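# Insert a grey peg into a held carbon ball

## Task

One gripper is holding a black carbon ball. Take a loose grey peg and push it fully into one of the ball's free holes until it locks. Do not remove or loosen any pegs already seated in the ball. At the end, that same gripper must still hold either the ball or a peg that is locked into it. Apart from that required hold, nothing may count as done if it stays in place only because the robot is holding it.

## Robot and tools

ROBOT. There are two arms, left_arm and right_arm. They face each other across a table, and left_arm's base is on the +y side. The names are labels only and do not match the left or right of any picture. Each arm has six joints in this order: waist, shoulder, elbow, wrist pitch, wrist yaw, wrist roll. Each also has a parallel gripper. The gripper's fingers extend along its own +x axis and close along its own y axis. The reported hand point sits between the finger pads, about 3 to 4 cm short of the fingertips.

FRAME. All poses share one world frame. The origin is at the table centre, +z is up, and the table surface is at z = +0.020 m. Positions are in metres, orientations are quaternions in w,x,y,z order, and velocities are in m/s and rad/s. A reported hand position can be somewhat wrong, more so when the arm is stretched far.

execute_actions. The argument "actions" is a list holding zero or one item. An empty list sends nothing and just reports the state. A move item is {"rows": [...], "steps": n}. It has 1 to 15 rows and n up to 15 (default 15), and each step lasts 1/30 s. Row k drives step k, and the final row is reused for any remaining steps. A wait item is {"steps": n} with n up to 300. It sends no command and returns once n steps have passed since the previous result, and time spent replying counts toward those steps. The optional "pictures" flag (true/false) controls whether camera images come back. If a call is refused, nothing is sent.

ROW LAYOUT. One row is a single list of 14 numbers, each in [-1, 1], covering both arms even if one stays still. The order is left_arm waist, shoulder, elbow, wrist pitch, wrist yaw, wrist roll, left opening, then the same seven for right_arm. The six joint numbers per arm are offsets, not poses. They are measured from that arm's joint angles in the most recent result that printed them. Before any such result, and for later calls within the same reply, they count from where the arm is when the move begins. They do not build up from row to row. Scale: 1.0 equals 0.9615 rad for waist, shoulder and elbow, 1.713 rad for wrist pitch, 1.767 rad for wrist yaw and 1.728 rad for wrist roll. An all-zero row is not a pause: it pulls the arm back to the reference angles. The opening number is absolute, not an offset. +1 is fully open (pad gap 0.088 m), and empty fingers touch near -0.80, so going lower adds nothing. A full close needs at least about 0.5 s.

JOINT RANGES (rad, per arm): waist -3.054 to 3.054, shoulder 0.000 to 3.142, elbow 0.000 to 2.356, wrist pitch -1.571 to 1.571, wrist yaw -1.571 to 1.571, wrist roll -3.142 to 3.142. A call that pushes a joint more than 0.010 rad beyond an end is refused. True ends may differ from these by up to 0.010 rad. A request past the true end is cut off there, and the result may say "joint sent to its limit", possibly about an earlier move. The absence of that line does not prove there is room left.

MOTION. The target sent to each joint can lead its measured angle by at most 0.211 rad (waist, shoulder, elbow), 0.213 (wrist pitch), 0.267 (wrist yaw) or 0.228 (wrist roll) per step. If the targets would move a hand more than 70 mm from where it is, all of that arm's targets are pulled back proportionally. Big moves therefore take several steps. Friction can leave a joint short of its target, or block a tiny move altogether, especially at long reach, so check the printed angles after each move. Between calls the arms keep heading for the last row sent. They give up once everything has nearly stopped or a step is HELD. After that, only a new action makes them move further.

RESULTS. The state line reads left_arm: ... | right_arm: ... and gives each hand's position, quaternion and velocities. "Joint positions" and "Joint velocities" list each arm's six joints (rad, rad/s) and then the pad gap (m, m/s). grip_measured is the actual opening on the same scale as the command. It can be off by about 1 mm, and it reads up to about 3 mm (0.061) too narrow while squeezing something hard. grip_effort_n is the gripper motor's effort in newtons. Negative means closing and positive means opening, it caps near 83 N, it is "n/a" at the start, and it keeps a leftover value at rest. "joint command not followed" means the clearance check changed some joint targets. HELD marks steps whose row was not fully sent.

GRIPPING. To keep hold of an object, command an opening below grip_measured. About 0.07 below gives a firm grip, and a smaller gap gives a lighter one. Parts under about 3 mm wide get proportionally less force. Pads push roughly 34 to 49 N each and can spike on first contact.

zoom_image. Arguments: camera ("cam_left_wrist" or "cam_right_wrist") and region [x0, y0, x1, y1] in pixels of that camera's latest full image, with (0,0) at top left. The region can be at most 504 by 504. Both images are 672x504 and come in that order. Calibration (K, distortion, T_world_to_cam) is provided, and results with pictures report any camera whose values changed.

finished_scene. Argument: scene, the number of the current scene.

AVOID. Do not let the arms collide or shove each other. Do not drop, slam or forcefully press objects, and do not let anything leave the table. Contact torque at a joint's limit freezes that arm for 10 s. The limits in N m are: waist 18, shoulder 22.3, elbow 22.2, wrist pitch 5.86, wrist yaw 5.84, wrist roll 5.48, and held weight counts toward them. Holding a load heats the motors. A MOTOR HOT warning begins at 50 °C. At 95 °C there is an OVER-TEMPERATURE FAULT and the arm is held, and if it does not cool it goes limp. Loose objects may occasionally get a brief push from outside. Smooth, economical motion is preferred.

Each tool is called after "Request:" as name([rows], argument=value, ...), one row to a line, values as JSON.

## Session

Request:
execute_actions(actions=[])

Scene clock: 0.00 s of 4400.00 s.
left_arm: end_effector_position=(+0.1730, +0.0532, +0.2461) grip_measured=-0.136 grip_effort_n=n/a end_effector_quat_wxyz=(+0.816, -0.003, -0.010, -0.578) end_effector_velocity=(-0.000, +0.000, -0.002) end_effector_angular_velocity=(+0.008, -0.003, +0.005) | right_arm: end_effector_position=(+0.1033, -0.1219, +0.4373) grip_measured=+1.000 grip_effort_n=n/a end_effector_quat_wxyz=(+0.737, +0.013, -0.016, +0.675) end_effector_velocity=(-0.003, -0.000, -0.005) end_effector_angular_velocity=(-0.023, -0.006, +0.019)
Joint positions: left_arm=[0.281 1.63  0.635 1.016 0.284 0.    0.032] | right_arm=[ 0.004  0.855  0.65   0.246 -0.001 -0.003  0.088]
Joint velocities: left_arm=[-0.002 -0.002 -0.002 -0.007 -0.007  0.007  0.   ] | right_arm=[-0.002 -0.002 -0.002 -0.022 -0.022 -0.007  0.   ]
Motor temperatures (°C, as the motors report them): left_arm=[32 31 29 30 29 31] | right_arm=[32 31 31 28 31 31]
Heat: left arm: hottest waist 32 °C (+0.0 °C/min); right arm: hottest waist 32 °C (+0.0 °C/min).

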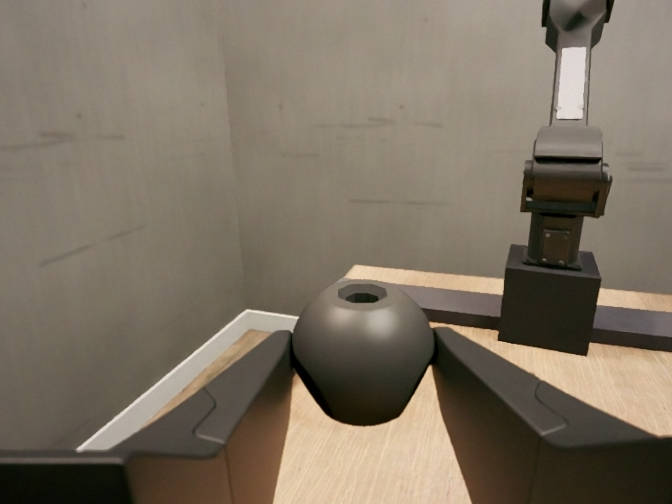

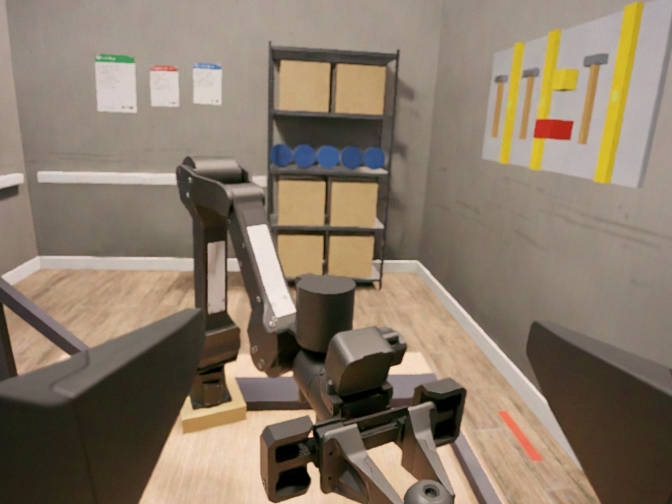

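Request:
execute_actions([
  {"rows": [[0,0,0,0,0,0,-0.21, 0,0,0,-0.55,0,0,1]], "steps": 15},
], pictures=false)

Request:
execute_actions([
  {"steps": 30},
])

Scene clock: 21.20 s of 4400.00 s.
left_arm: end_effector_position=(+0.1730, +0.0532, +0.2461) grip_measured=-0.136 grip_effort_n=-83.5 end_effector_quat_wxyz=(+0.816, -0.003, -0.010, -0.578) end_effector_velocity=(-0.002, -0.000, +0.001) end_effector_angular_velocity=(+0.009, -0.019, +0.000) | right_arm: end_effector_position=(+0.0981, -0.1801, +0.2815) grip_measured=+1.000 grip_effort_n=2.6 end_effector_quat_wxyz=(+0.686, -0.247, +0.269, +0.629) end_effector_velocity=(-0.022, -0.216, -0.234) end_effector_angular_velocity=(-1.450, +0.150, +0.009)
Joint positions: left_arm=[0.281 1.63  0.635 1.016 0.284 0.    0.032] | right_arm=[ 0.004  0.853  0.655 -0.548 -0.001 -0.003  0.088]
Joint velocities: left_arm=[-0.007 -0.007 -0.002 -0.007 -0.007  0.022 -0.   ] | right_arm=[-0.002 -0.002 -0.002 -1.458 -0.022  0.007  0.   ]
Motor temperatures (°C, as the motors report them): left_arm=[32 33 32 33 29 31] | right_arm=[32 32 34 31 31 31]
Heat: left arm: hottest shoulder 33 °C (+2.8 °C/min); right arm: hottest elbow 34 °C (+5.7 °C/min).
Steps of this call (steps 1 to 90: nothing new was sent; then 17.70 s passed at rest; steps 91 to 105: all 15 steps of this action). Readings (joint positions):
91: left_arm=[0.281 1.630 0.635 1.016 0.284 0.000] | right_arm=[0.004 0.855 0.652 0.205 -0.001 -0.003]
92: left_arm=[0.281 1.630 0.635 1.016 0.284 0.000] | right_arm=[0.004 0.851 0.655 0.152 -0.001 -0.003]
94: left_arm=[0.281 1.630 0.635 1.016 0.284 0.000] | right_arm=[0.004 0.851 0.655 0.038 -0.001 -0.003]
98: left_arm=[0.281 1.630 0.635 1.016 0.284 0.000] | right_arm=[0.004 0.853 0.655 -0.174 -0.001 -0.003]
105: the state above

Scene clock: 22.20 s of 4400.00 s.
left_arm: end_effector_position=(+0.1730, +0.0532, +0.2461) grip_measured=-0.136 grip_effort_n=-83.5 end_effector_quat_wxyz=(+0.816, -0.003, -0.010, -0.578) end_effector_velocity=(+0.002, +0.001, -0.005) end_effector_angular_velocity=(+0.020, +0.006, +0.010) | right_arm: end_effector_position=(+0.0961, -0.2031, +0.2599) grip_measured=+1.000 grip_effort_n=2.6 end_effector_quat_wxyz=(+0.665, -0.292, +0.318, +0.610) end_effector_velocity=(+0.002, -0.004, -0.003) end_effector_angular_velocity=(-0.025, -0.029, +0.006)
Joint positions: left_arm=[0.281 1.63  0.635 1.016 0.284 0.    0.032] | right_arm=[ 0.004  0.853  0.655 -0.693 -0.001 -0.003  0.088]
Joint velocities: left_arm=[ 0.002 -0.002 -0.002 -0.022 -0.007  0.007 -0.   ] | right_arm=[ 0.002 -0.002 -0.002 -0.022  0.022 -0.022  0.   ]
Motor temperatures (°C, as the motors report them): left_arm=[32 33 32 33 29 31] | right_arm=[32 32 34 31 31 31]
Heat: left arm: hottest shoulder 33 °C (+2.7 °C/min); right arm: hottest elbow 34 °C (+5.4 °C/min).
Steps of this call (steps 1 to 30: the robot went on to your last target). Readings (joint positions):
1: left_arm=[0.281 1.630 0.635 1.016 0.284 0.000] | right_arm=[0.004 0.853 0.655 -0.590 -0.001 -0.003]
2: left_arm=[0.281 1.630 0.635 1.016 0.284 0.000] | right_arm=[0.004 0.853 0.655 -0.618 -0.001 -0.003]
4: left_arm=[0.281 1.630 0.635 1.016 0.284 0.000] | right_arm=[0.004 0.853 0.655 -0.648 -0.001 -0.003]
8: left_arm=[0.281 1.630 0.635 1.016 0.284 0.000] | right_arm=[0.004 0.853 0.655 -0.681 -0.001 -0.003]
30: the state above
All arms were judged still, so your last target was given up. Only a new action makes them travel on or press farther. Fingers that are still opening or closing keep moving.
camera_calibration (this result's frames):
cam_right_wrist: T_world_to_cam=[[0.997736, -0.0499805, 0.0449945, -0.109266], [-0.0320608, -0.94165, -0.335063, -0.0704919], [0.0591157, 0.332862, -0.941121, 0.386913], [0, 0, 0, 1]] pos_world=[0.0838855, -0.200628, 0.345429]

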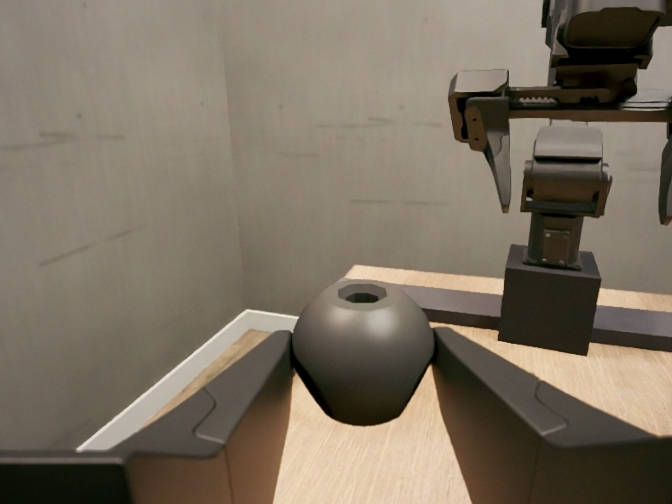

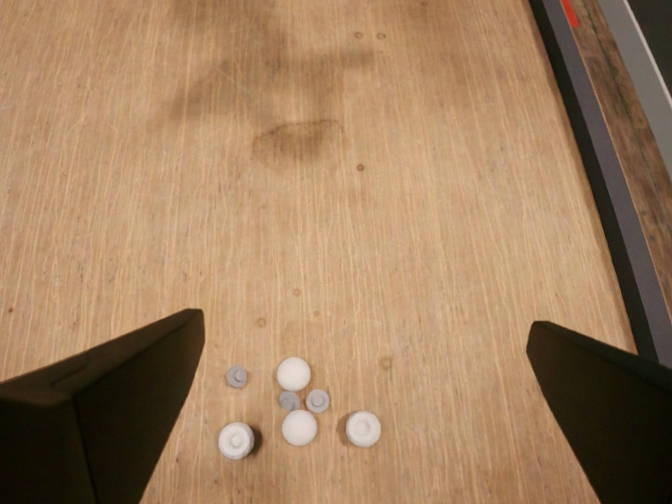

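Request:
zoom_image(camera="cam_right_wrist", region=[200, 340, 400, 480])

Region (200, 340, 400, 480) of cam_right_wrist's 672x504 image, scaled by 2.520, with more detail than that image has; it fills the top 353 rows of this view, and the rest is white.

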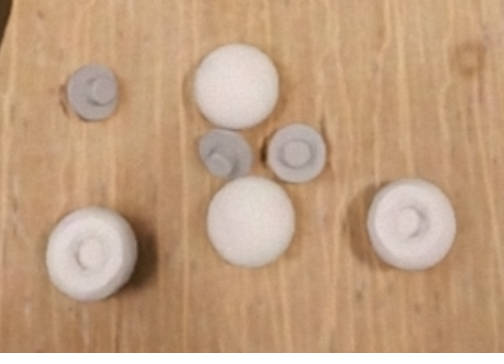

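Request:
execute_actions([
  {"rows": [[0,0,0,0,0,0,-0.21, 0.03,0.06,0.02,0,0,0,1],[0,0,0,0,0,0,-0.21, 0.06,0.14,0.04,0,0,0,1],[0,0,0,0,0,0,-0.21, 0.09,0.24,0.06,0,0,0,1],[0,0,0,0,0,0,-0.21, 0.12,0.34,0.08,0,0,0,1],[0,0,0,0,0,0,-0.21, 0.15,0.44,0.10,0,0,0,1],[0,0,0,0,0,0,-0.21, 0.18,0.54,0.12,0,0,0,1],[0,0,0,0,0,0,-0.21, 0.21,0.64,0.14,0,0,0,1],[0,0,0,0,0,0,-0.21, 0.24,0.74,0.16,-0.01,0,0,1],[0,0,0,0,0,0,-0.21, 0.27,0.82,0.18,-0.019,0,0,1],[0,0,0,0,0,0,-0.21, 0.297,0.881,0.207,-0.019,0,0,1]], "steps": 15},
], pictures=false)

Request:
execute_actions([
  {"steps": 40},
])

Scene clock: 73.37 s of 4400.00 s.
left_arm: end_effector_position=(+0.1730, +0.0532, +0.2461) grip_measured=-0.136 grip_effort_n=-83.5 end_effector_quat_wxyz=(+0.816, -0.003, -0.010, -0.578) end_effector_velocity=(-0.000, +0.000, -0.005) end_effector_angular_velocity=(+0.015, +0.020, +0.005) | right_arm: end_effector_position=(+0.0265, -0.1712, +0.1559) grip_measured=+1.000 grip_effort_n=2.6 end_effector_quat_wxyz=(+0.485, -0.501, +0.417, +0.583) end_effector_velocity=(-0.022, -0.079, -0.351) end_effector_angular_velocity=(-1.426, -0.254, +0.138)
Joint positions: left_arm=[0.281 1.63  0.635 1.016 0.284 0.    0.032] | right_arm=[ 0.274  1.541  0.838 -0.716 -0.002 -0.003  0.088]
Joint velocities: left_arm=[-0.002 -0.002 -0.002 -0.022 -0.007 -0.007 -0.   ] | right_arm=[ 0.129  1.502  0.105 -0.051 -0.007 -0.007  0.   ]
Motor temperatures (°C, as the motors report them): left_arm=[32 36 34 36 29 31] | right_arm=[32 32 36 31 31 31]
Heat: left arm: hottest shoulder 36 °C (+4.0 °C/min); right arm: hottest elbow 36 °C (+3.0 °C/min).
Steps of this call (steps 1 to 90: nothing new was sent; then 47.67 s passed at rest; steps 91 to 105: all 15 steps of this action). Readings (joint positions):
91: left_arm=[0.281 1.630 0.635 1.016 0.284 0.000] | right_arm=[0.007 0.861 0.655 -0.694 -0.001 -0.003]
92: left_arm=[0.281 1.630 0.635 1.016 0.284 0.000] | right_arm=[0.017 0.881 0.660 -0.694 -0.000 -0.003]
94: left_arm=[0.281 1.630 0.635 1.016 0.284 0.000] | right_arm=[0.053 0.971 0.685 -0.694 0.000 -0.003]
98: left_arm=[0.281 1.630 0.635 1.016 0.284 0.000] | right_arm=[0.152 1.186 0.744 -0.695 0.000 -0.003]
105: the state above

Scene clock: 74.70 s of 4400.00 s.
left_arm: end_effector_position=(+0.1730, +0.0532, +0.2461) grip_measured=-0.136 grip_effort_n=-83.5 end_effector_quat_wxyz=(+0.816, -0.003, -0.010, -0.578) end_effector_velocity=(+0.002, +0.000, -0.006) end_effector_angular_velocity=(+0.023, +0.026, +0.019) | right_arm: end_effector_position=(+0.0257, -0.1849, +0.1203) grip_measured=+1.000 grip_effort_n=2.6 end_effector_quat_wxyz=(+0.447, -0.547, +0.450, +0.546) end_effector_velocity=(-0.000, -0.002, +0.000) end_effector_angular_velocity=(-0.009, +0.006, -0.010)
Joint positions: left_arm=[0.281 1.63  0.635 1.016 0.284 0.    0.032] | right_arm=[ 0.286  1.69   0.842 -0.727 -0.002 -0.003  0.088]
Joint velocities: left_arm=[-0.002 -0.002  0.002 -0.037 -0.022 -0.007 -0.   ] | right_arm=[-0.002 -0.002 -0.002 -0.007 -0.007  0.007  0.   ]
Motor temperatures (°C, as the motors report them): left_arm=[32 36 34 36 29 31] | right_arm=[32 32 36 31 31 31]
Heat: left arm: hottest shoulder 36 °C (+3.0 °C/min); right arm: hottest elbow 36 °C (+3.0 °C/min).
Steps of this call (steps 1 to 30: the robot went on to your last target; steps 31 to 40: nothing new was sent). Readings (joint positions):
1: left_arm=[0.281 1.630 0.635 1.016 0.284 0.000] | right_arm=[0.277 1.584 0.840 -0.717 -0.002 -0.003]
2: left_arm=[0.281 1.630 0.635 1.016 0.284 0.000] | right_arm=[0.279 1.620 0.840 -0.722 -0.002 -0.003]
4: left_arm=[0.281 1.630 0.635 1.016 0.284 0.000] | right_arm=[0.282 1.662 0.840 -0.727 -0.002 -0.003]
8: left_arm=[0.281 1.630 0.635 1.016 0.284 0.000] | right_arm=[0.285 1.680 0.840 -0.727 -0.002 -0.003]
40: the state above
All arms were judged still, so your last target was given up. Only a new action makes them travel on or press farther. Fingers that are still opening or closing keep moving.
camera_calibration (this result's frames):
cam_right_wrist: T_world_to_cam=[[0.9685, 0.248832, 0.00952475, 0.0284515], [0.231504, -0.91383, 0.333648, -0.184451], [0.0917261, -0.320933, -0.94265, 0.13203], [0, 0, 0, 1]] pos_world=[0.00303524, -0.133263, 0.185729]

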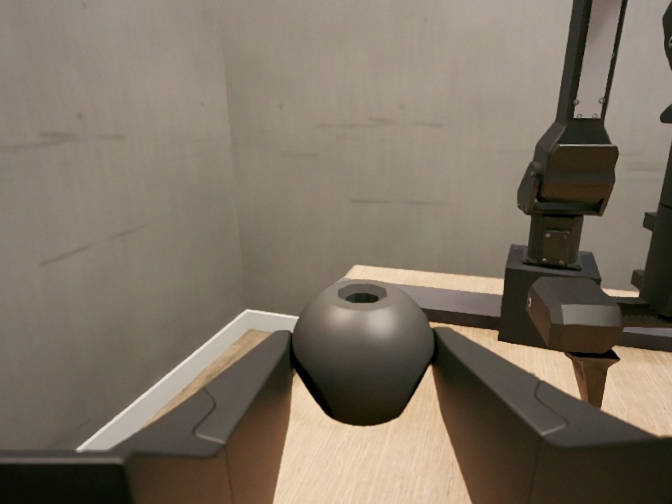

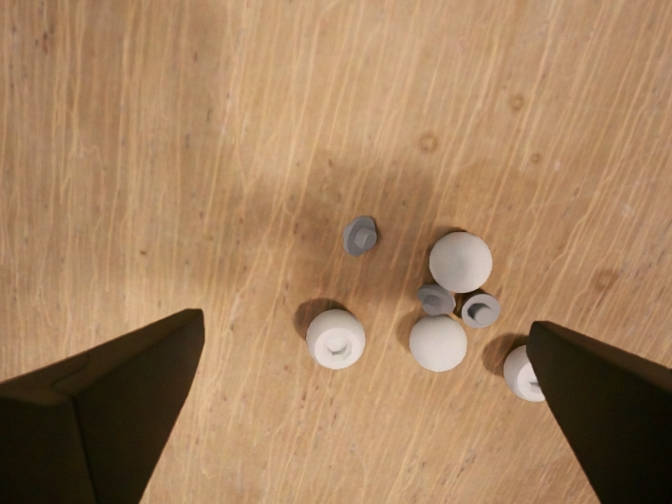

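Request:
zoom_image(camera="cam_right_wrist", region=[300, 190, 520, 380])

Region (300, 190, 520, 380) of cam_right_wrist's 672x504 image, scaled by 2.291, with more detail than that image has; it fills the top 435 rows of this view, and the rest is white.

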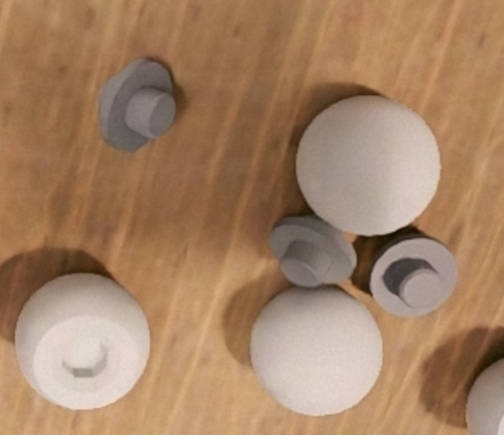

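Request:
execute_actions([
  {"rows": [[0,0,0,0,0,0,-0.21, 0.005,0.03,-0.01,0.02,0,0.2,0.6],[0,0,0,0,0,0,-0.21, 0.01,0.06,-0.02,0.045,0,0.4,0.2],[0,0,0,0,0,0,-0.21, 0.014,0.09,-0.03,0.07,0,0.6,-0.2],[0,0,0,0,0,0,-0.21, 0.017,0.128,-0.041,0.0915,0,0.911,-0.555]], "steps": 15},
], pictures=false)

Request:
execute_actions([
  {"steps": 40},
])

Scene clock: 195.20 s of 4400.00 s.
left_arm: end_effector_position=(+0.1730, +0.0532, +0.2461) grip_measured=-0.136 grip_effort_n=-83.5 end_effector_quat_wxyz=(+0.816, -0.003, -0.010, -0.578) end_effector_velocity=(+0.000, -0.000, -0.007) end_effector_angular_velocity=(+0.024, +0.009, +0.005) | right_arm: end_effector_position=(+0.0206, -0.1766, +0.0879) grip_measured=-0.508 grip_effort_n=-10.0 end_effector_quat_wxyz=(+0.631, -0.316, +0.631, +0.321) end_effector_velocity=(-0.000, -0.001, -0.003) end_effector_angular_velocity=(-0.014, +0.018, -1.680)
Joint positions: left_arm=[0.281 1.63  0.635 1.016 0.284 0.    0.032] | right_arm=[ 0.299  1.8    0.813 -0.576 -0.002  0.842  0.014]
Joint velocities: left_arm=[-0.002  0.002 -0.002 -0.022 -0.007  0.007 -0.   ] | right_arm=[-0.002  0.012 -0.002  0.007 -0.007  1.678 -0.029]
Motor temperatures (°C, as the motors report them): left_arm=[32 38 36 39 29 31] | right_arm=[32 34 37 29 31 31]
Heat: left arm: hottest wrist pitch 39 °C (+1.0 °C/min); right arm: hottest elbow 37 °C (+1.0 °C/min).
Steps of this call (steps 1 to 90: nothing new was sent; then 117.00 s passed at rest; steps 91 to 105: all 15 steps of this action). Readings (joint positions):
91: left_arm=[0.281 1.630 0.635 1.016 0.284 0.000] | right_arm=[0.287 1.692 0.842 -0.723 -0.002 0.048]
92: left_arm=[0.281 1.630 0.635 1.016 0.284 0.000] | right_arm=[0.288 1.700 0.842 -0.707 -0.002 0.105]
94: left_arm=[0.281 1.630 0.635 1.016 0.284 0.000] | right_arm=[0.291 1.732 0.839 -0.649 -0.002 0.219]
98: left_arm=[0.281 1.630 0.635 1.016 0.284 0.000] | right_arm=[0.298 1.789 0.819 -0.599 -0.002 0.445]
105: the state above

Scene clock: 196.53 s of 4400.00 s.
left_arm: end_effector_position=(+0.1730, +0.0532, +0.2461) grip_measured=-0.136 grip_effort_n=-83.5 end_effector_quat_wxyz=(+0.816, -0.003, -0.010, -0.578) end_effector_velocity=(-0.002, -0.000, -0.002) end_effector_angular_velocity=(+0.004, +0.011, -0.010) | right_arm: end_effector_position=(+0.0204, -0.1762, +0.0874) grip_measured=-0.552 grip_effort_n=-12.8 end_effector_quat_wxyz=(+0.702, -0.071, +0.704, +0.078) end_effector_velocity=(+0.000, -0.003, +0.000) end_effector_angular_velocity=(-0.009, +0.006, -0.010)
Joint positions: left_arm=[0.281 1.63  0.635 1.016 0.284 0.    0.032] | right_arm=[ 0.299  1.802  0.813 -0.573 -0.002  1.566  0.012]
Joint velocities: left_arm=[-0.002 -0.002 -0.002 -0.007  0.007 -0.007 -0.   ] | right_arm=[-0.002 -0.007 -0.007 -0.007 -0.007  0.007 -0.   ]
Motor temperatures (°C, as the motors report them): left_arm=[32 38 36 39 29 31] | right_arm=[32 34 37 29 31 31]
Heat: left arm: hottest wrist pitch 39 °C (+1.0 °C/min); right arm: hottest elbow 37 °C (+1.0 °C/min).
Steps of this call (steps 1 to 40: the robot went on to your last target). Readings (joint positions):
1: left_arm=[0.281 1.630 0.635 1.016 0.284 0.000] | right_arm=[0.299 1.800 0.813 -0.575 -0.002 0.899]
2: left_arm=[0.281 1.630 0.635 1.016 0.284 0.000] | right_arm=[0.299 1.801 0.813 -0.575 -0.002 0.955]
4: left_arm=[0.281 1.630 0.635 1.016 0.284 0.000] | right_arm=[0.299 1.801 0.813 -0.573 -0.002 1.069]
8: left_arm=[0.281 1.630 0.635 1.016 0.284 0.000] | right_arm=[0.299 1.802 0.813 -0.573 -0.002 1.295]
40: the state above
camera_calibration (this result's frames):
cam_right_wrist: T_world_to_cam=[[0.263823, -0.964568, 0.00253983, -0.167148], [-0.910405, -0.248136, 0.331046, -0.0234918], [-0.318686, -0.0896496, -0.943611, 0.153576], [0, 0, 0, 1]] pos_world=[0.0716529, -0.153287, 0.153117]

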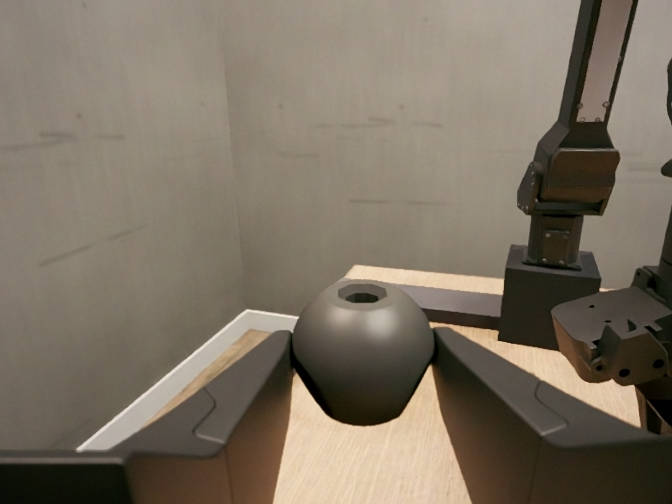

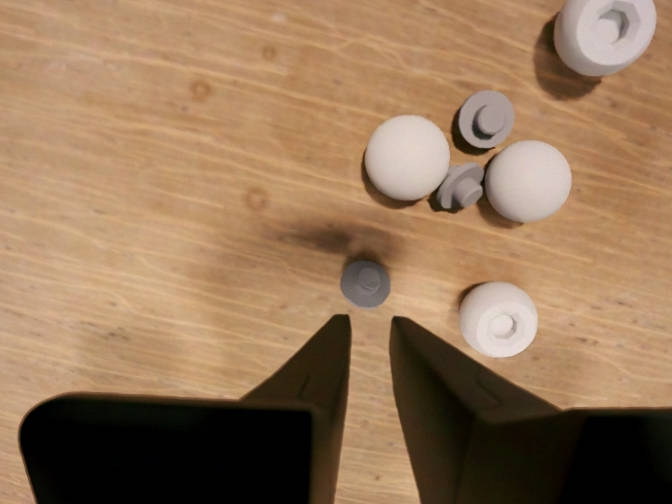

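Request:
zoom_image(camera="cam_right_wrist", region=[300, 240, 440, 360])

Region (300, 240, 440, 360) of cam_right_wrist's 672x504 image, scaled by 3.600, with more detail than that image has; it fills the top 432 rows of this view, and the rest is white.

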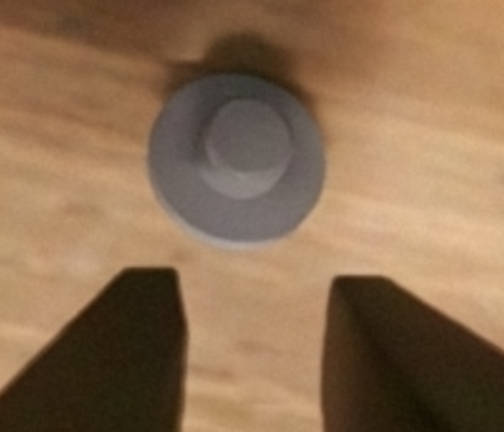

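Request:
execute_actions([
  {"rows": [[0,0,0,0,0,0,-0.21, 0.004,0.02,-0.015,0.012,0,0,-0.555],[0,0,0,0,0,0,-0.21, 0.008,0.04,-0.025,0.025,0,0,-0.555],[0,0,0,0,0,0,-0.21, 0.0115,0.055,-0.032,0.037,0,0,-0.555],[0,0,0,0,0,0,-0.21, 0.0115,0.065,-0.037,0.047,0,0,-0.555]], "steps": 15},
], pictures=false)

Request:
execute_actions([
  {"steps": 15},
])

Scene clock: 233.77 s of 4400.00 s.
left_arm: end_effector_position=(+0.1730, +0.0532, +0.2461) grip_measured=-0.136 grip_effort_n=-83.5 end_effector_quat_wxyz=(+0.816, -0.003, -0.010, -0.578) end_effector_velocity=(+0.002, +0.001, -0.001) end_effector_angular_velocity=(+0.003, +0.012, +0.019) | right_arm: end_effector_position=(+0.0187, -0.1773, +0.0705) grip_measured=-0.552 grip_effort_n=-12.3 end_effector_quat_wxyz=(+0.702, -0.074, +0.704, +0.080) end_effector_velocity=(+0.000, -0.004, -0.002) end_effector_angular_velocity=(-0.018, +0.003, +0.020)
Joint positions: left_arm=[0.281 1.63  0.635 1.016 0.284 0.    0.032] | right_arm=[ 0.306  1.853  0.787 -0.496 -0.002  1.566  0.012]
Joint velocities: left_arm=[-0.002 -0.002 -0.002 -0.007 -0.022 -0.007 -0.   ] | right_arm=[-0.002  0.007 -0.002 -0.007 -0.007 -0.022 -0.   ]
Motor temperatures (°C, as the motors report them): left_arm=[32 38 36 39 29 31] | right_arm=[32 34 35 29 31 31]
Heat: left arm: hottest wrist pitch 39 °C (+1.0 °C/min); right arm: hottest elbow 35 °C (-2.0 °C/min).
Steps of this call (steps 1 to 15: the robot went on to your last target; steps 16 to 90: nothing new was sent; then 33.73 s passed at rest; steps 91 to 105: all 15 steps of this action). Readings (joint positions):
91: left_arm=[0.281 1.630 0.635 1.016 0.284 0.000] | right_arm=[0.299 1.803 0.812 -0.569 -0.002 1.566]
92: left_arm=[0.281 1.630 0.635 1.016 0.284 0.000] | right_arm=[0.299 1.807 0.810 -0.559 -0.002 1.566]
94: left_arm=[0.281 1.630 0.635 1.016 0.284 0.000] | right_arm=[0.302 1.823 0.803 -0.532 -0.002 1.566]
98: left_arm=[0.281 1.630 0.635 1.016 0.284 0.000] | right_arm=[0.306 1.849 0.789 -0.508 -0.002 1.566]
105: the state above

Scene clock: 234.27 s of 4400.00 s.
left_arm: end_effector_position=(+0.1730, +0.0532, +0.2461) grip_measured=-0.136 grip_effort_n=-83.5 end_effector_quat_wxyz=(+0.816, -0.003, -0.010, -0.578) end_effector_velocity=(-0.000, +0.000, -0.002) end_effector_angular_velocity=(+0.003, +0.011, +0.005) | right_arm: end_effector_position=(+0.0186, -0.1771, +0.0703) grip_measured=-0.552 grip_effort_n=-12.8 end_effector_quat_wxyz=(+0.702, -0.074, +0.704, +0.080) end_effector_velocity=(+0.002, -0.005, +0.000) end_effector_angular_velocity=(-0.023, +0.002, +0.015)
Joint positions: left_arm=[0.281 1.63  0.635 1.016 0.284 0.    0.032] | right_arm=[ 0.306  1.853  0.787 -0.495 -0.002  1.566  0.012]
Joint velocities: left_arm=[-0.002 -0.002 -0.002 -0.007 -0.007 -0.007 -0.   ] | right_arm=[-0.007 -0.002 -0.002 -0.022 -0.007 -0.022  0.   ]
Motor temperatures (°C, as the motors report them): left_arm=[32 38 36 39 29 31] | right_arm=[32 34 34 29 31 31]
Heat: left arm: hottest wrist pitch 39 °C (+1.0 °C/min); right arm: hottest shoulder 34 °C (-3.0 °C/min).
Steps of this call (steps 1 to 15: the robot went on to your last target). Readings (joint positions):
1: left_arm=[0.281 1.630 0.635 1.016 0.284 0.000] | right_arm=[0.306 1.853 0.787 -0.496 -0.002 1.566]
2: left_arm=[0.281 1.630 0.635 1.016 0.284 0.000] | right_arm=[0.306 1.853 0.787 -0.496 -0.002 1.566]
4: left_arm=[0.281 1.630 0.635 1.016 0.284 0.000] | right_arm=[0.306 1.853 0.787 -0.495 -0.002 1.566]
8: left_arm=[0.281 1.630 0.635 1.016 0.284 0.000] | right_arm=[0.306 1.853 0.787 -0.495 -0.002 1.566]
15: the state above
All arms were judged still, so your last target was given up. Only a new action makes them travel on or press farther. Fingers that are still opening or closing keep moving.
camera_calibration (this result's frames):
cam_right_wrist: T_world_to_cam=[[0.27044, -0.962735, 0.00177876, -0.167195], [-0.908625, -0.254628, 0.331006, -0.0208371], [-0.318218, -0.0911334, -0.943627, 0.136462], [0, 0, 0, 1]] pos_world=[0.0697079, -0.153834, 0.135964]

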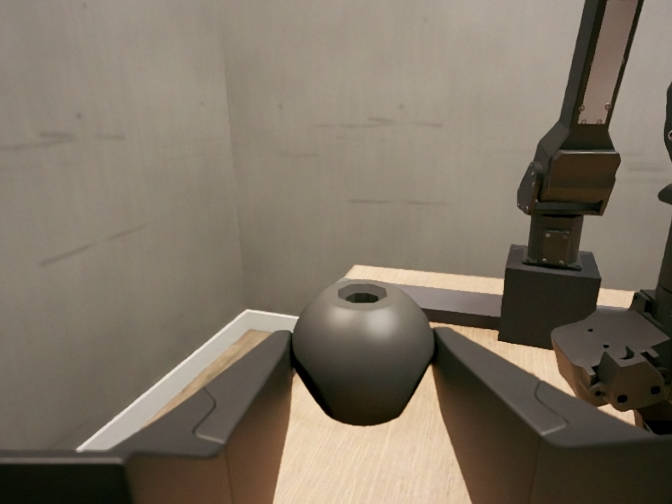

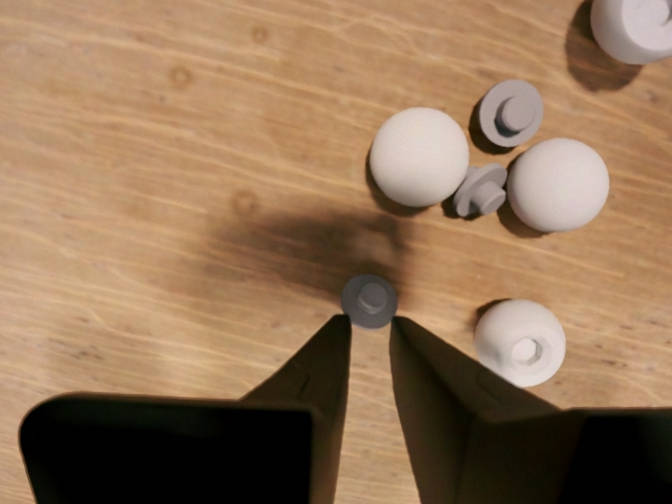

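Request:
zoom_image(camera="cam_right_wrist", region=[300, 240, 440, 360])

Region (300, 240, 440, 360) of cam_right_wrist's 672x504 image, scaled by 3.600, with more detail than that image has; it fills the top 432 rows of this view, and the rest is white.

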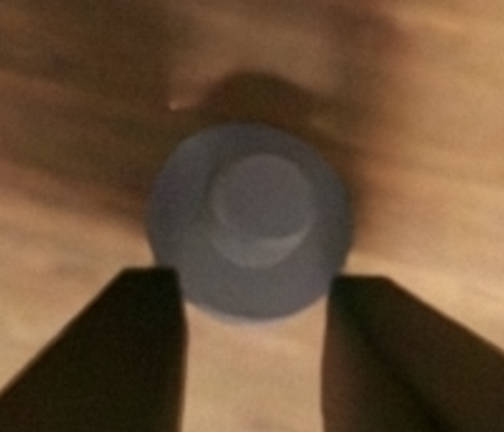

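Request:
execute_actions([
  {"rows": [[0,0,0,0,0,0,-0.21, 0,0.015,-0.01,0.005,0,0,-0.58],[0,0,0,0,0,0,-0.21, 0,0.02,-0.013,0.009,0,0,-0.58],[0,0,0,0,0,0,-0.21, 0,0.025,-0.015,0.012,0,0,-0.58],[0,0,0,0,0,0,-0.21, 0,0.029,-0.017,0.015,0,0,-0.58],[0,0,0,0,0,0,-0.21, 0,0.0328,-0.018,0.018,0,0,-0.58]], "steps": 15},
])

Request:
zoom_image(camera="cam_right_wrist", region=[300, 240, 440, 360])

Scene clock: 258.33 s of 4400.00 s.
left_arm: end_effector_position=(+0.1730, +0.0532, +0.2461) grip_measured=-0.136 grip_effort_n=-83.5 end_effector_quat_wxyz=(+0.816, -0.003, -0.010, -0.578) end_effector_velocity=(-0.000, +0.000, +0.002) end_effector_angular_velocity=(-0.004, -0.011, +0.005) | right_arm: end_effector_position=(+0.0186, -0.1771, +0.0642) grip_measured=-0.577 grip_effort_n=-12.8 end_effector_quat_wxyz=(+0.702, -0.073, +0.704, +0.080) end_effector_velocity=(+0.002, -0.001, +0.001) end_effector_angular_velocity=(-0.001, -0.008, +0.005)
Joint positions: left_arm=[0.281 1.63  0.635 1.016 0.284 0.    0.032] | right_arm=[ 0.306  1.873  0.78  -0.467 -0.002  1.566  0.011]
Joint velocities: left_arm=[-0.002 -0.002 -0.002  0.007 -0.007  0.007 -0.   ] | right_arm=[-0.002 -0.007 -0.002 -0.007  0.007 -0.007 -0.   ]
Motor temperatures (°C, as the motors report them): left_arm=[32 38 37 39 29 31] | right_arm=[32 35 34 29 31 31]
Heat: left arm: hottest wrist pitch 39 °C (+0.0 °C/min); right arm: hottest shoulder 35 °C (-1.0 °C/min).
Steps of this call (steps 1 to 90: nothing new was sent; then 20.57 s passed at rest; steps 91 to 105: all 15 steps of this action). Readings (joint positions):
91: left_arm=[0.281 1.630 0.635 1.016 0.284 0.000] | right_arm=[0.306 1.854 0.787 -0.494 -0.002 1.566]
92: left_arm=[0.281 1.630 0.635 1.016 0.284 0.000] | right_arm=[0.306 1.855 0.787 -0.491 -0.002 1.566]
94: left_arm=[0.281 1.630 0.635 1.016 0.284 0.000] | right_arm=[0.306 1.860 0.786 -0.483 -0.002 1.566]
98: left_arm=[0.281 1.630 0.635 1.016 0.284 0.000] | right_arm=[0.306 1.870 0.781 -0.472 -0.002 1.566]
105: the state above
camera_calibration (this result's frames):
cam_right_wrist: T_world_to_cam=[[0.27044, -0.962736, 0.00139799, -0.167147], [-0.908598, -0.254752, 0.330984, -0.0188479], [-0.318294, -0.0907815, -0.943635, 0.130798], [0, 0, 0, 1]] pos_world=[0.0697105, -0.153846, 0.129898]

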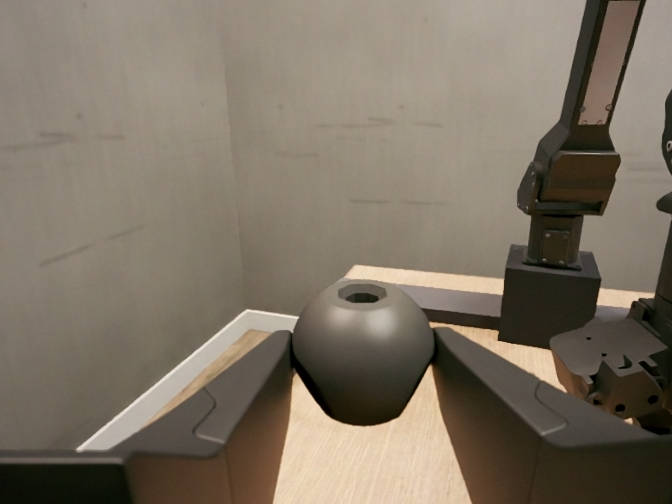

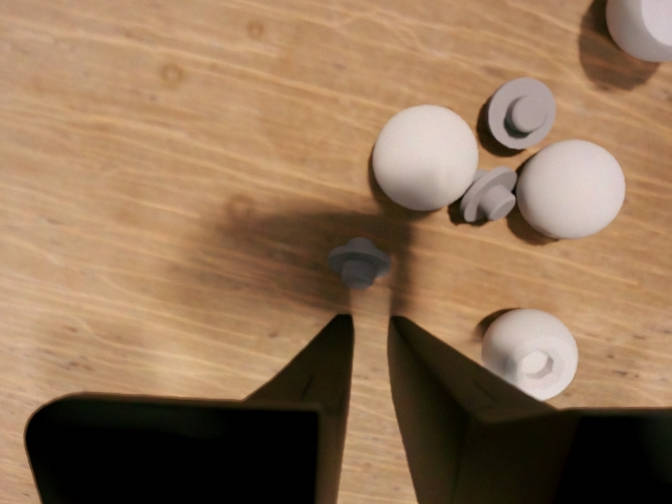

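Region (300, 240, 440, 360) of cam_right_wrist's 672x504 image, scaled by 3.600, with more detail than that image has; it fills the top 432 rows of this view, and the rest is white.

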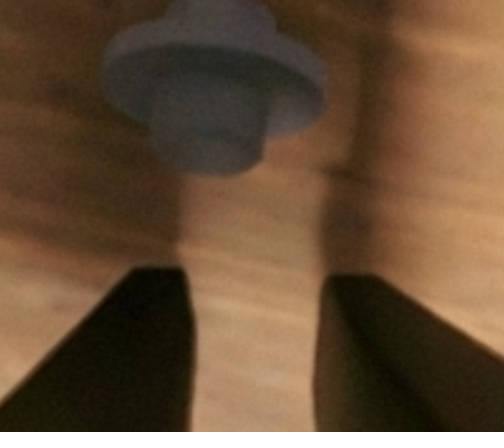

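Request:
execute_actions([
  {"rows": [[0,0,0,0,0,0,-0.21, 0,0,0,0.005,0,0,-0.53],[0,0,0,0,0,0,-0.21, 0,0,0,0.010,0,0,-0.53],[0,0,0,0,0,0,-0.21, 0,0,0,0.010,0,0,-0.53],[0,0,0,0,0,0,-0.21, -0.008,0,0,0.010,0,0,-0.53],[0,0,0,0,0,0,-0.21, -0.014,0,0,0.010,0,0,-0.53],[0,0,0,0,0,0,-0.21, -0.02,0,0,0.010,0,0,-0.53],[0,0,0,0,0,0,-0.21, -0.026,0,0,0.010,0,0,-0.53],[0,0,0,0,0,0,-0.21, -0.03,0,0,0.010,0,0,-0.53]], "steps": 15},
])

Request:
zoom_image(camera="cam_right_wrist", region=[300, 240, 440, 360])

Scene clock: 346.67 s of 4400.00 s.
left_arm: end_effector_position=(+0.1730, +0.0532, +0.2461) grip_measured=-0.136 grip_effort_n=-83.5 end_effector_quat_wxyz=(+0.816, -0.003, -0.010, -0.578) end_effector_velocity=(-0.001, +0.001, -0.003) end_effector_angular_velocity=(+0.007, +0.014, +0.005) | right_arm: end_effector_position=(+0.0244, -0.1727, +0.0642) grip_measured=-0.533 grip_effort_n=17.4 end_effector_quat_wxyz=(+0.702, -0.060, +0.705, +0.077) end_effector_velocity=(+0.003, -0.001, +0.001) end_effector_angular_velocity=(-0.001, -0.008, +0.014)
Joint positions: left_arm=[0.281 1.63  0.635 1.016 0.284 0.    0.032] | right_arm=[ 0.282  1.874  0.78  -0.453 -0.002  1.566  0.013]
Joint velocities: left_arm=[-0.002 -0.002 -0.007 -0.007 -0.007 -0.007 -0.   ] | right_arm=[-0.007 -0.007 -0.002 -0.007  0.007 -0.022  0.   ]
Motor temperatures (°C, as the motors report them): left_arm=[32 39 37 40 29 31] | right_arm=[32 35 33 29 31 31]
Heat: left arm: hottest wrist pitch 40 °C (+0.0 °C/min); right arm: hottest shoulder 35 °C (+0.0 °C/min).
Steps of this call (steps 1 to 15: the robot went on to your last target; steps 16 to 90: nothing new was sent; then 84.83 s passed at rest; steps 91 to 105: all 15 steps of this action). Readings (joint positions):
91: left_arm=[0.281 1.630 0.635 1.016 0.284 0.000] | right_arm=[0.306 1.874 0.780 -0.466 -0.002 1.566]
92: left_arm=[0.281 1.630 0.635 1.016 0.284 0.000] | right_arm=[0.306 1.874 0.780 -0.463 -0.002 1.566]
94: left_arm=[0.281 1.630 0.635 1.016 0.284 0.000] | right_arm=[0.306 1.874 0.780 -0.458 -0.002 1.566]
98: left_arm=[0.281 1.630 0.635 1.016 0.284 0.000] | right_arm=[0.295 1.874 0.780 -0.455 -0.002 1.566]
105: the state above
camera_calibration (this result's frames):
cam_right_wrist: T_world_to_cam=[[0.246842, -0.968973, -0.0126902, -0.164121], [-0.913672, -0.237078, 0.330148, -0.00922896], [-0.322913, -0.0698998, -0.943844, 0.136733], [0, 0, 0, 1]] pos_world=[0.0762325, -0.151659, 0.130019]

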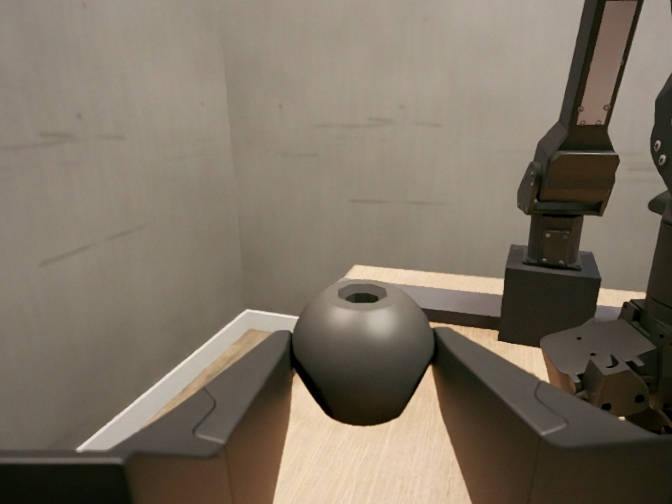

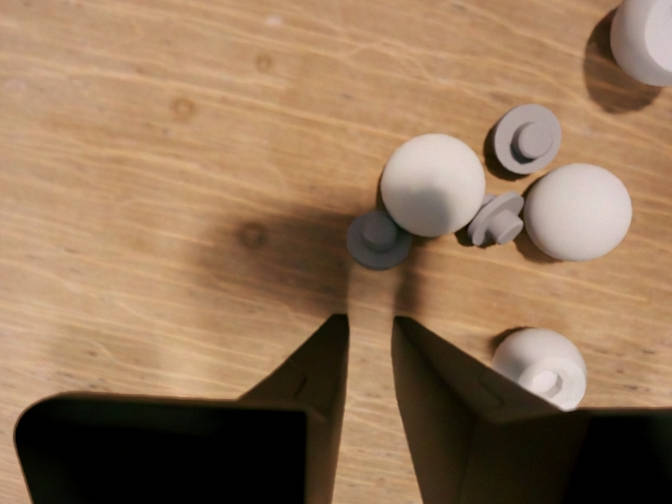

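Region (300, 240, 440, 360) of cam_right_wrist's 672x504 image, scaled by 3.600, with more detail than that image has; it fills the top 432 rows of this view, and the rest is white.

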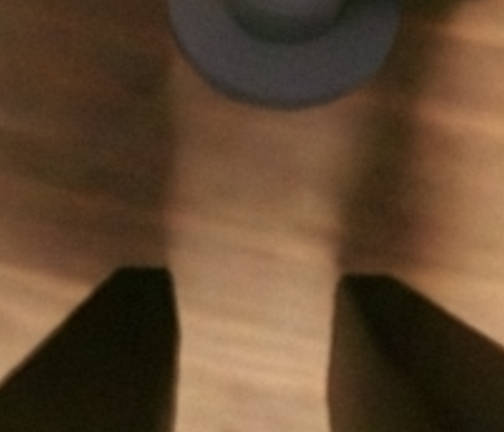

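Request:
zoom_image(camera="cam_right_wrist", region=[340, 80, 640, 290])

Region (340, 80, 640, 290) of cam_right_wrist's 672x504 image, scaled by 1.680, with more detail than that image has; it fills the top 353 rows of this view, and the rest is white.

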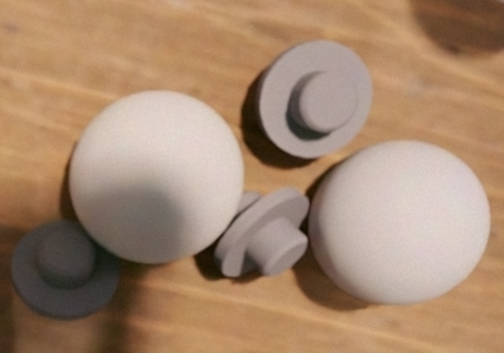

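Request:
execute_actions([
  {"rows": [[0,0,0,0,0,0,-0.21, 0,-0.03,-0.01,-0.01,0,0,-0.53],[0,0,0,0,0,0,-0.21, 0,-0.06,-0.02,-0.02,0,0,-0.53],[0,0,0,0,0,0,-0.21, 0,-0.09,-0.035,-0.03,0,0,-0.53],[0,0,0,0,0,0,-0.21, 0,-0.12,-0.05,-0.04,0,-0.03,-0.53],[0,0,0,0,0,0,-0.21, 0,-0.14,-0.065,-0.05,0,-0.06,-0.53],[0,0,0,0,0,0,-0.21, 0,-0.158,-0.08,-0.0586,0,-0.09,-0.53],[0,0,0,0,0,0,-0.21, 0,-0.158,-0.08,-0.0586,0,-0.12,-0.53],[0,0,0,0,0,0,-0.21, -0.02,-0.158,-0.08,-0.0586,0,-0.15,-0.53],[0,0,0,0,0,0,-0.21, -0.05,-0.158,-0.08,-0.0586,0,-0.18,-0.53],[0,0,0,0,0,0,-0.21, -0.08,-0.158,-0.08,-0.0586,0,-0.21,-0.53],[0,0,0,0,0,0,-0.21, -0.11,-0.158,-0.08,-0.0586,0,-0.24,-0.53],[0,0,0,0,0,0,-0.21, -0.14,-0.158,-0.08,-0.0586,0,-0.27,-0.53],[0,0,0,0,0,0,-0.21, -0.17,-0.158,-0.08,-0.0586,0,-0.289,-0.53],[0,0,0,0,0,0,-0.21, -0.20,-0.158,-0.08,-0.0586,0,-0.289,-0.53],[0,0,0,0,0,0,-0.21, -0.229,-0.158,-0.08,-0.0586,0,-0.289,-0.53]], "steps": 15},
], pictures=false)

Request:
execute_actions([
  {"steps": 25},
])

Scene clock: 416.67 s of 4400.00 s.
left_arm: end_effector_position=(+0.1730, +0.0532, +0.2461) grip_measured=-0.136 grip_effort_n=-83.5 end_effector_quat_wxyz=(+0.816, -0.003, -0.010, -0.578) end_effector_velocity=(+0.000, -0.000, -0.004) end_effector_angular_velocity=(+0.003, +0.028, +0.004) | right_arm: end_effector_position=(+0.0629, -0.1948, +0.0852) grip_measured=-0.533 grip_effort_n=17.0 end_effector_quat_wxyz=(+0.686, -0.166, +0.688, +0.168) end_effector_velocity=(+0.197, -0.000, +0.004) end_effector_angular_velocity=(-0.020, +0.005, -0.103)
Joint positions: left_arm=[0.281 1.63  0.635 1.016 0.284 0.    0.032] | right_arm=[ 0.143  1.736  0.715 -0.548 -0.003  1.143  0.013]
Joint velocities: left_arm=[-0.002  0.002 -0.002 -0.007 -0.007 -0.022  0.   ] | right_arm=[-0.813 -0.032 -0.017 -0.037 -0.007 -0.711 -0.   ]
Motor temperatures (°C, as the motors report them): left_arm=[32 40 37 41 29 31] | right_arm=[32 37 34 29 31 31]
Heat: left arm: hottest wrist pitch 41 °C (+1.0 °C/min); right arm: hottest shoulder 37 °C (+2.0 °C/min).
Steps of this call (steps 1 to 15: the robot went on to your last target; steps 16 to 90: nothing new was sent; then 66.50 s passed at rest; steps 91 to 105: all 15 steps of this action). Readings (joint positions):
91: left_arm=[0.281 1.630 0.635 1.016 0.284 0.000] | right_arm=[0.281 1.872 0.780 -0.453 -0.002 1.566]
92: left_arm=[0.281 1.630 0.635 1.016 0.284 0.000] | right_arm=[0.281 1.867 0.779 -0.459 -0.002 1.566]
94: left_arm=[0.281 1.630 0.635 1.016 0.284 0.000] | right_arm=[0.281 1.836 0.767 -0.482 -0.002 1.558]
98: left_arm=[0.281 1.630 0.635 1.016 0.284 0.000] | right_arm=[0.280 1.757 0.731 -0.530 -0.002 1.430]
105: the state above

Scene clock: 417.50 s of 4400.00 s.
left_arm: end_effector_position=(+0.1730, +0.0532, +0.2461) grip_measured=-0.136 grip_effort_n=-83.5 end_effector_quat_wxyz=(+0.816, -0.003, -0.010, -0.578) end_effector_velocity=(-0.001, +0.001, -0.003) end_effector_angular_velocity=(+0.007, +0.014, +0.005) | right_arm: end_effector_position=(+0.0818, -0.1954, +0.0856) grip_measured=-0.533 grip_effort_n=17.0 end_effector_quat_wxyz=(+0.687, -0.164, +0.688, +0.165) end_effector_velocity=(+0.002, -0.002, +0.000) end_effector_angular_velocity=(-0.008, -0.007, -0.010)
Joint positions: left_arm=[0.281 1.63  0.635 1.016 0.284 0.    0.032] | right_arm=[ 0.066  1.732  0.713 -0.551 -0.001  1.072  0.013]
Joint velocities: left_arm=[-0.002 -0.002 -0.007 -0.007 -0.007 -0.007  0.   ] | right_arm=[-0.002 -0.002 -0.002 -0.007  0.007  0.007 -0.   ]
Motor temperatures (°C, as the motors report them): left_arm=[32 40 38 41 29 31] | right_arm=[32 37 34 29 31 31]
Heat: left arm: hottest wrist pitch 41 °C (+1.0 °C/min); right arm: hottest shoulder 37 °C (+1.0 °C/min).
Steps of this call (steps 1 to 25: the robot went on to your last target). Readings (joint positions):
1: left_arm=[0.281 1.630 0.635 1.016 0.284 0.000] | right_arm=[0.119 1.735 0.715 -0.548 -0.002 1.125]
2: left_arm=[0.281 1.630 0.635 1.016 0.284 0.000] | right_arm=[0.100 1.734 0.715 -0.549 -0.001 1.112]
4: left_arm=[0.281 1.630 0.635 1.016 0.284 0.000] | right_arm=[0.081 1.733 0.714 -0.550 -0.001 1.094]
8: left_arm=[0.281 1.630 0.635 1.016 0.284 0.000] | right_arm=[0.071 1.732 0.713 -0.551 -0.001 1.079]
25: the state above
camera_calibration (this result's frames):
cam_right_wrist: T_world_to_cam=[[0.502706, -0.8644, 0.00992714, -0.202492], [-0.817641, -0.471722, 0.330064, -0.0229609], [-0.280625, -0.174042, -0.943906, 0.150084], [0, 0, 0, 1]] pos_world=[0.125137, -0.159744, 0.151254]

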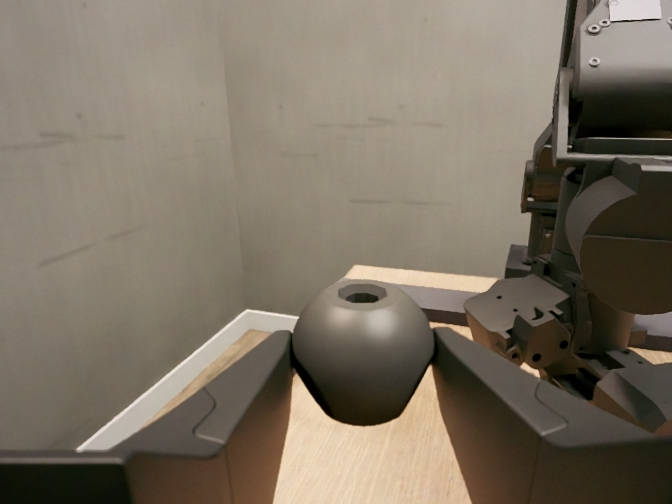

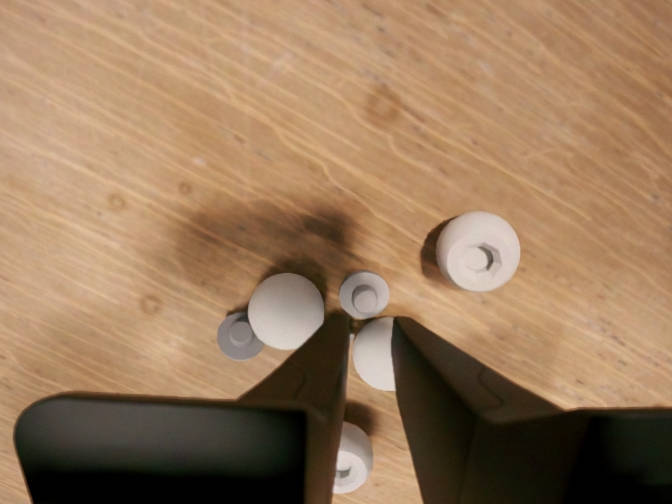

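Request:
zoom_image(camera="cam_right_wrist", region=[300, 240, 440, 360])

Region (300, 240, 440, 360) of cam_right_wrist's 672x504 image, scaled by 3.600, with more detail than that image has; it fills the top 432 rows of this view, and the rest is white.

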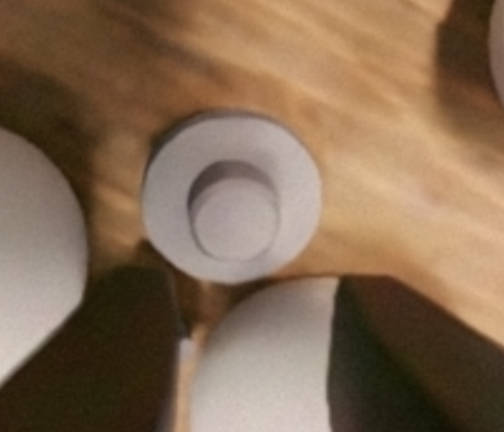

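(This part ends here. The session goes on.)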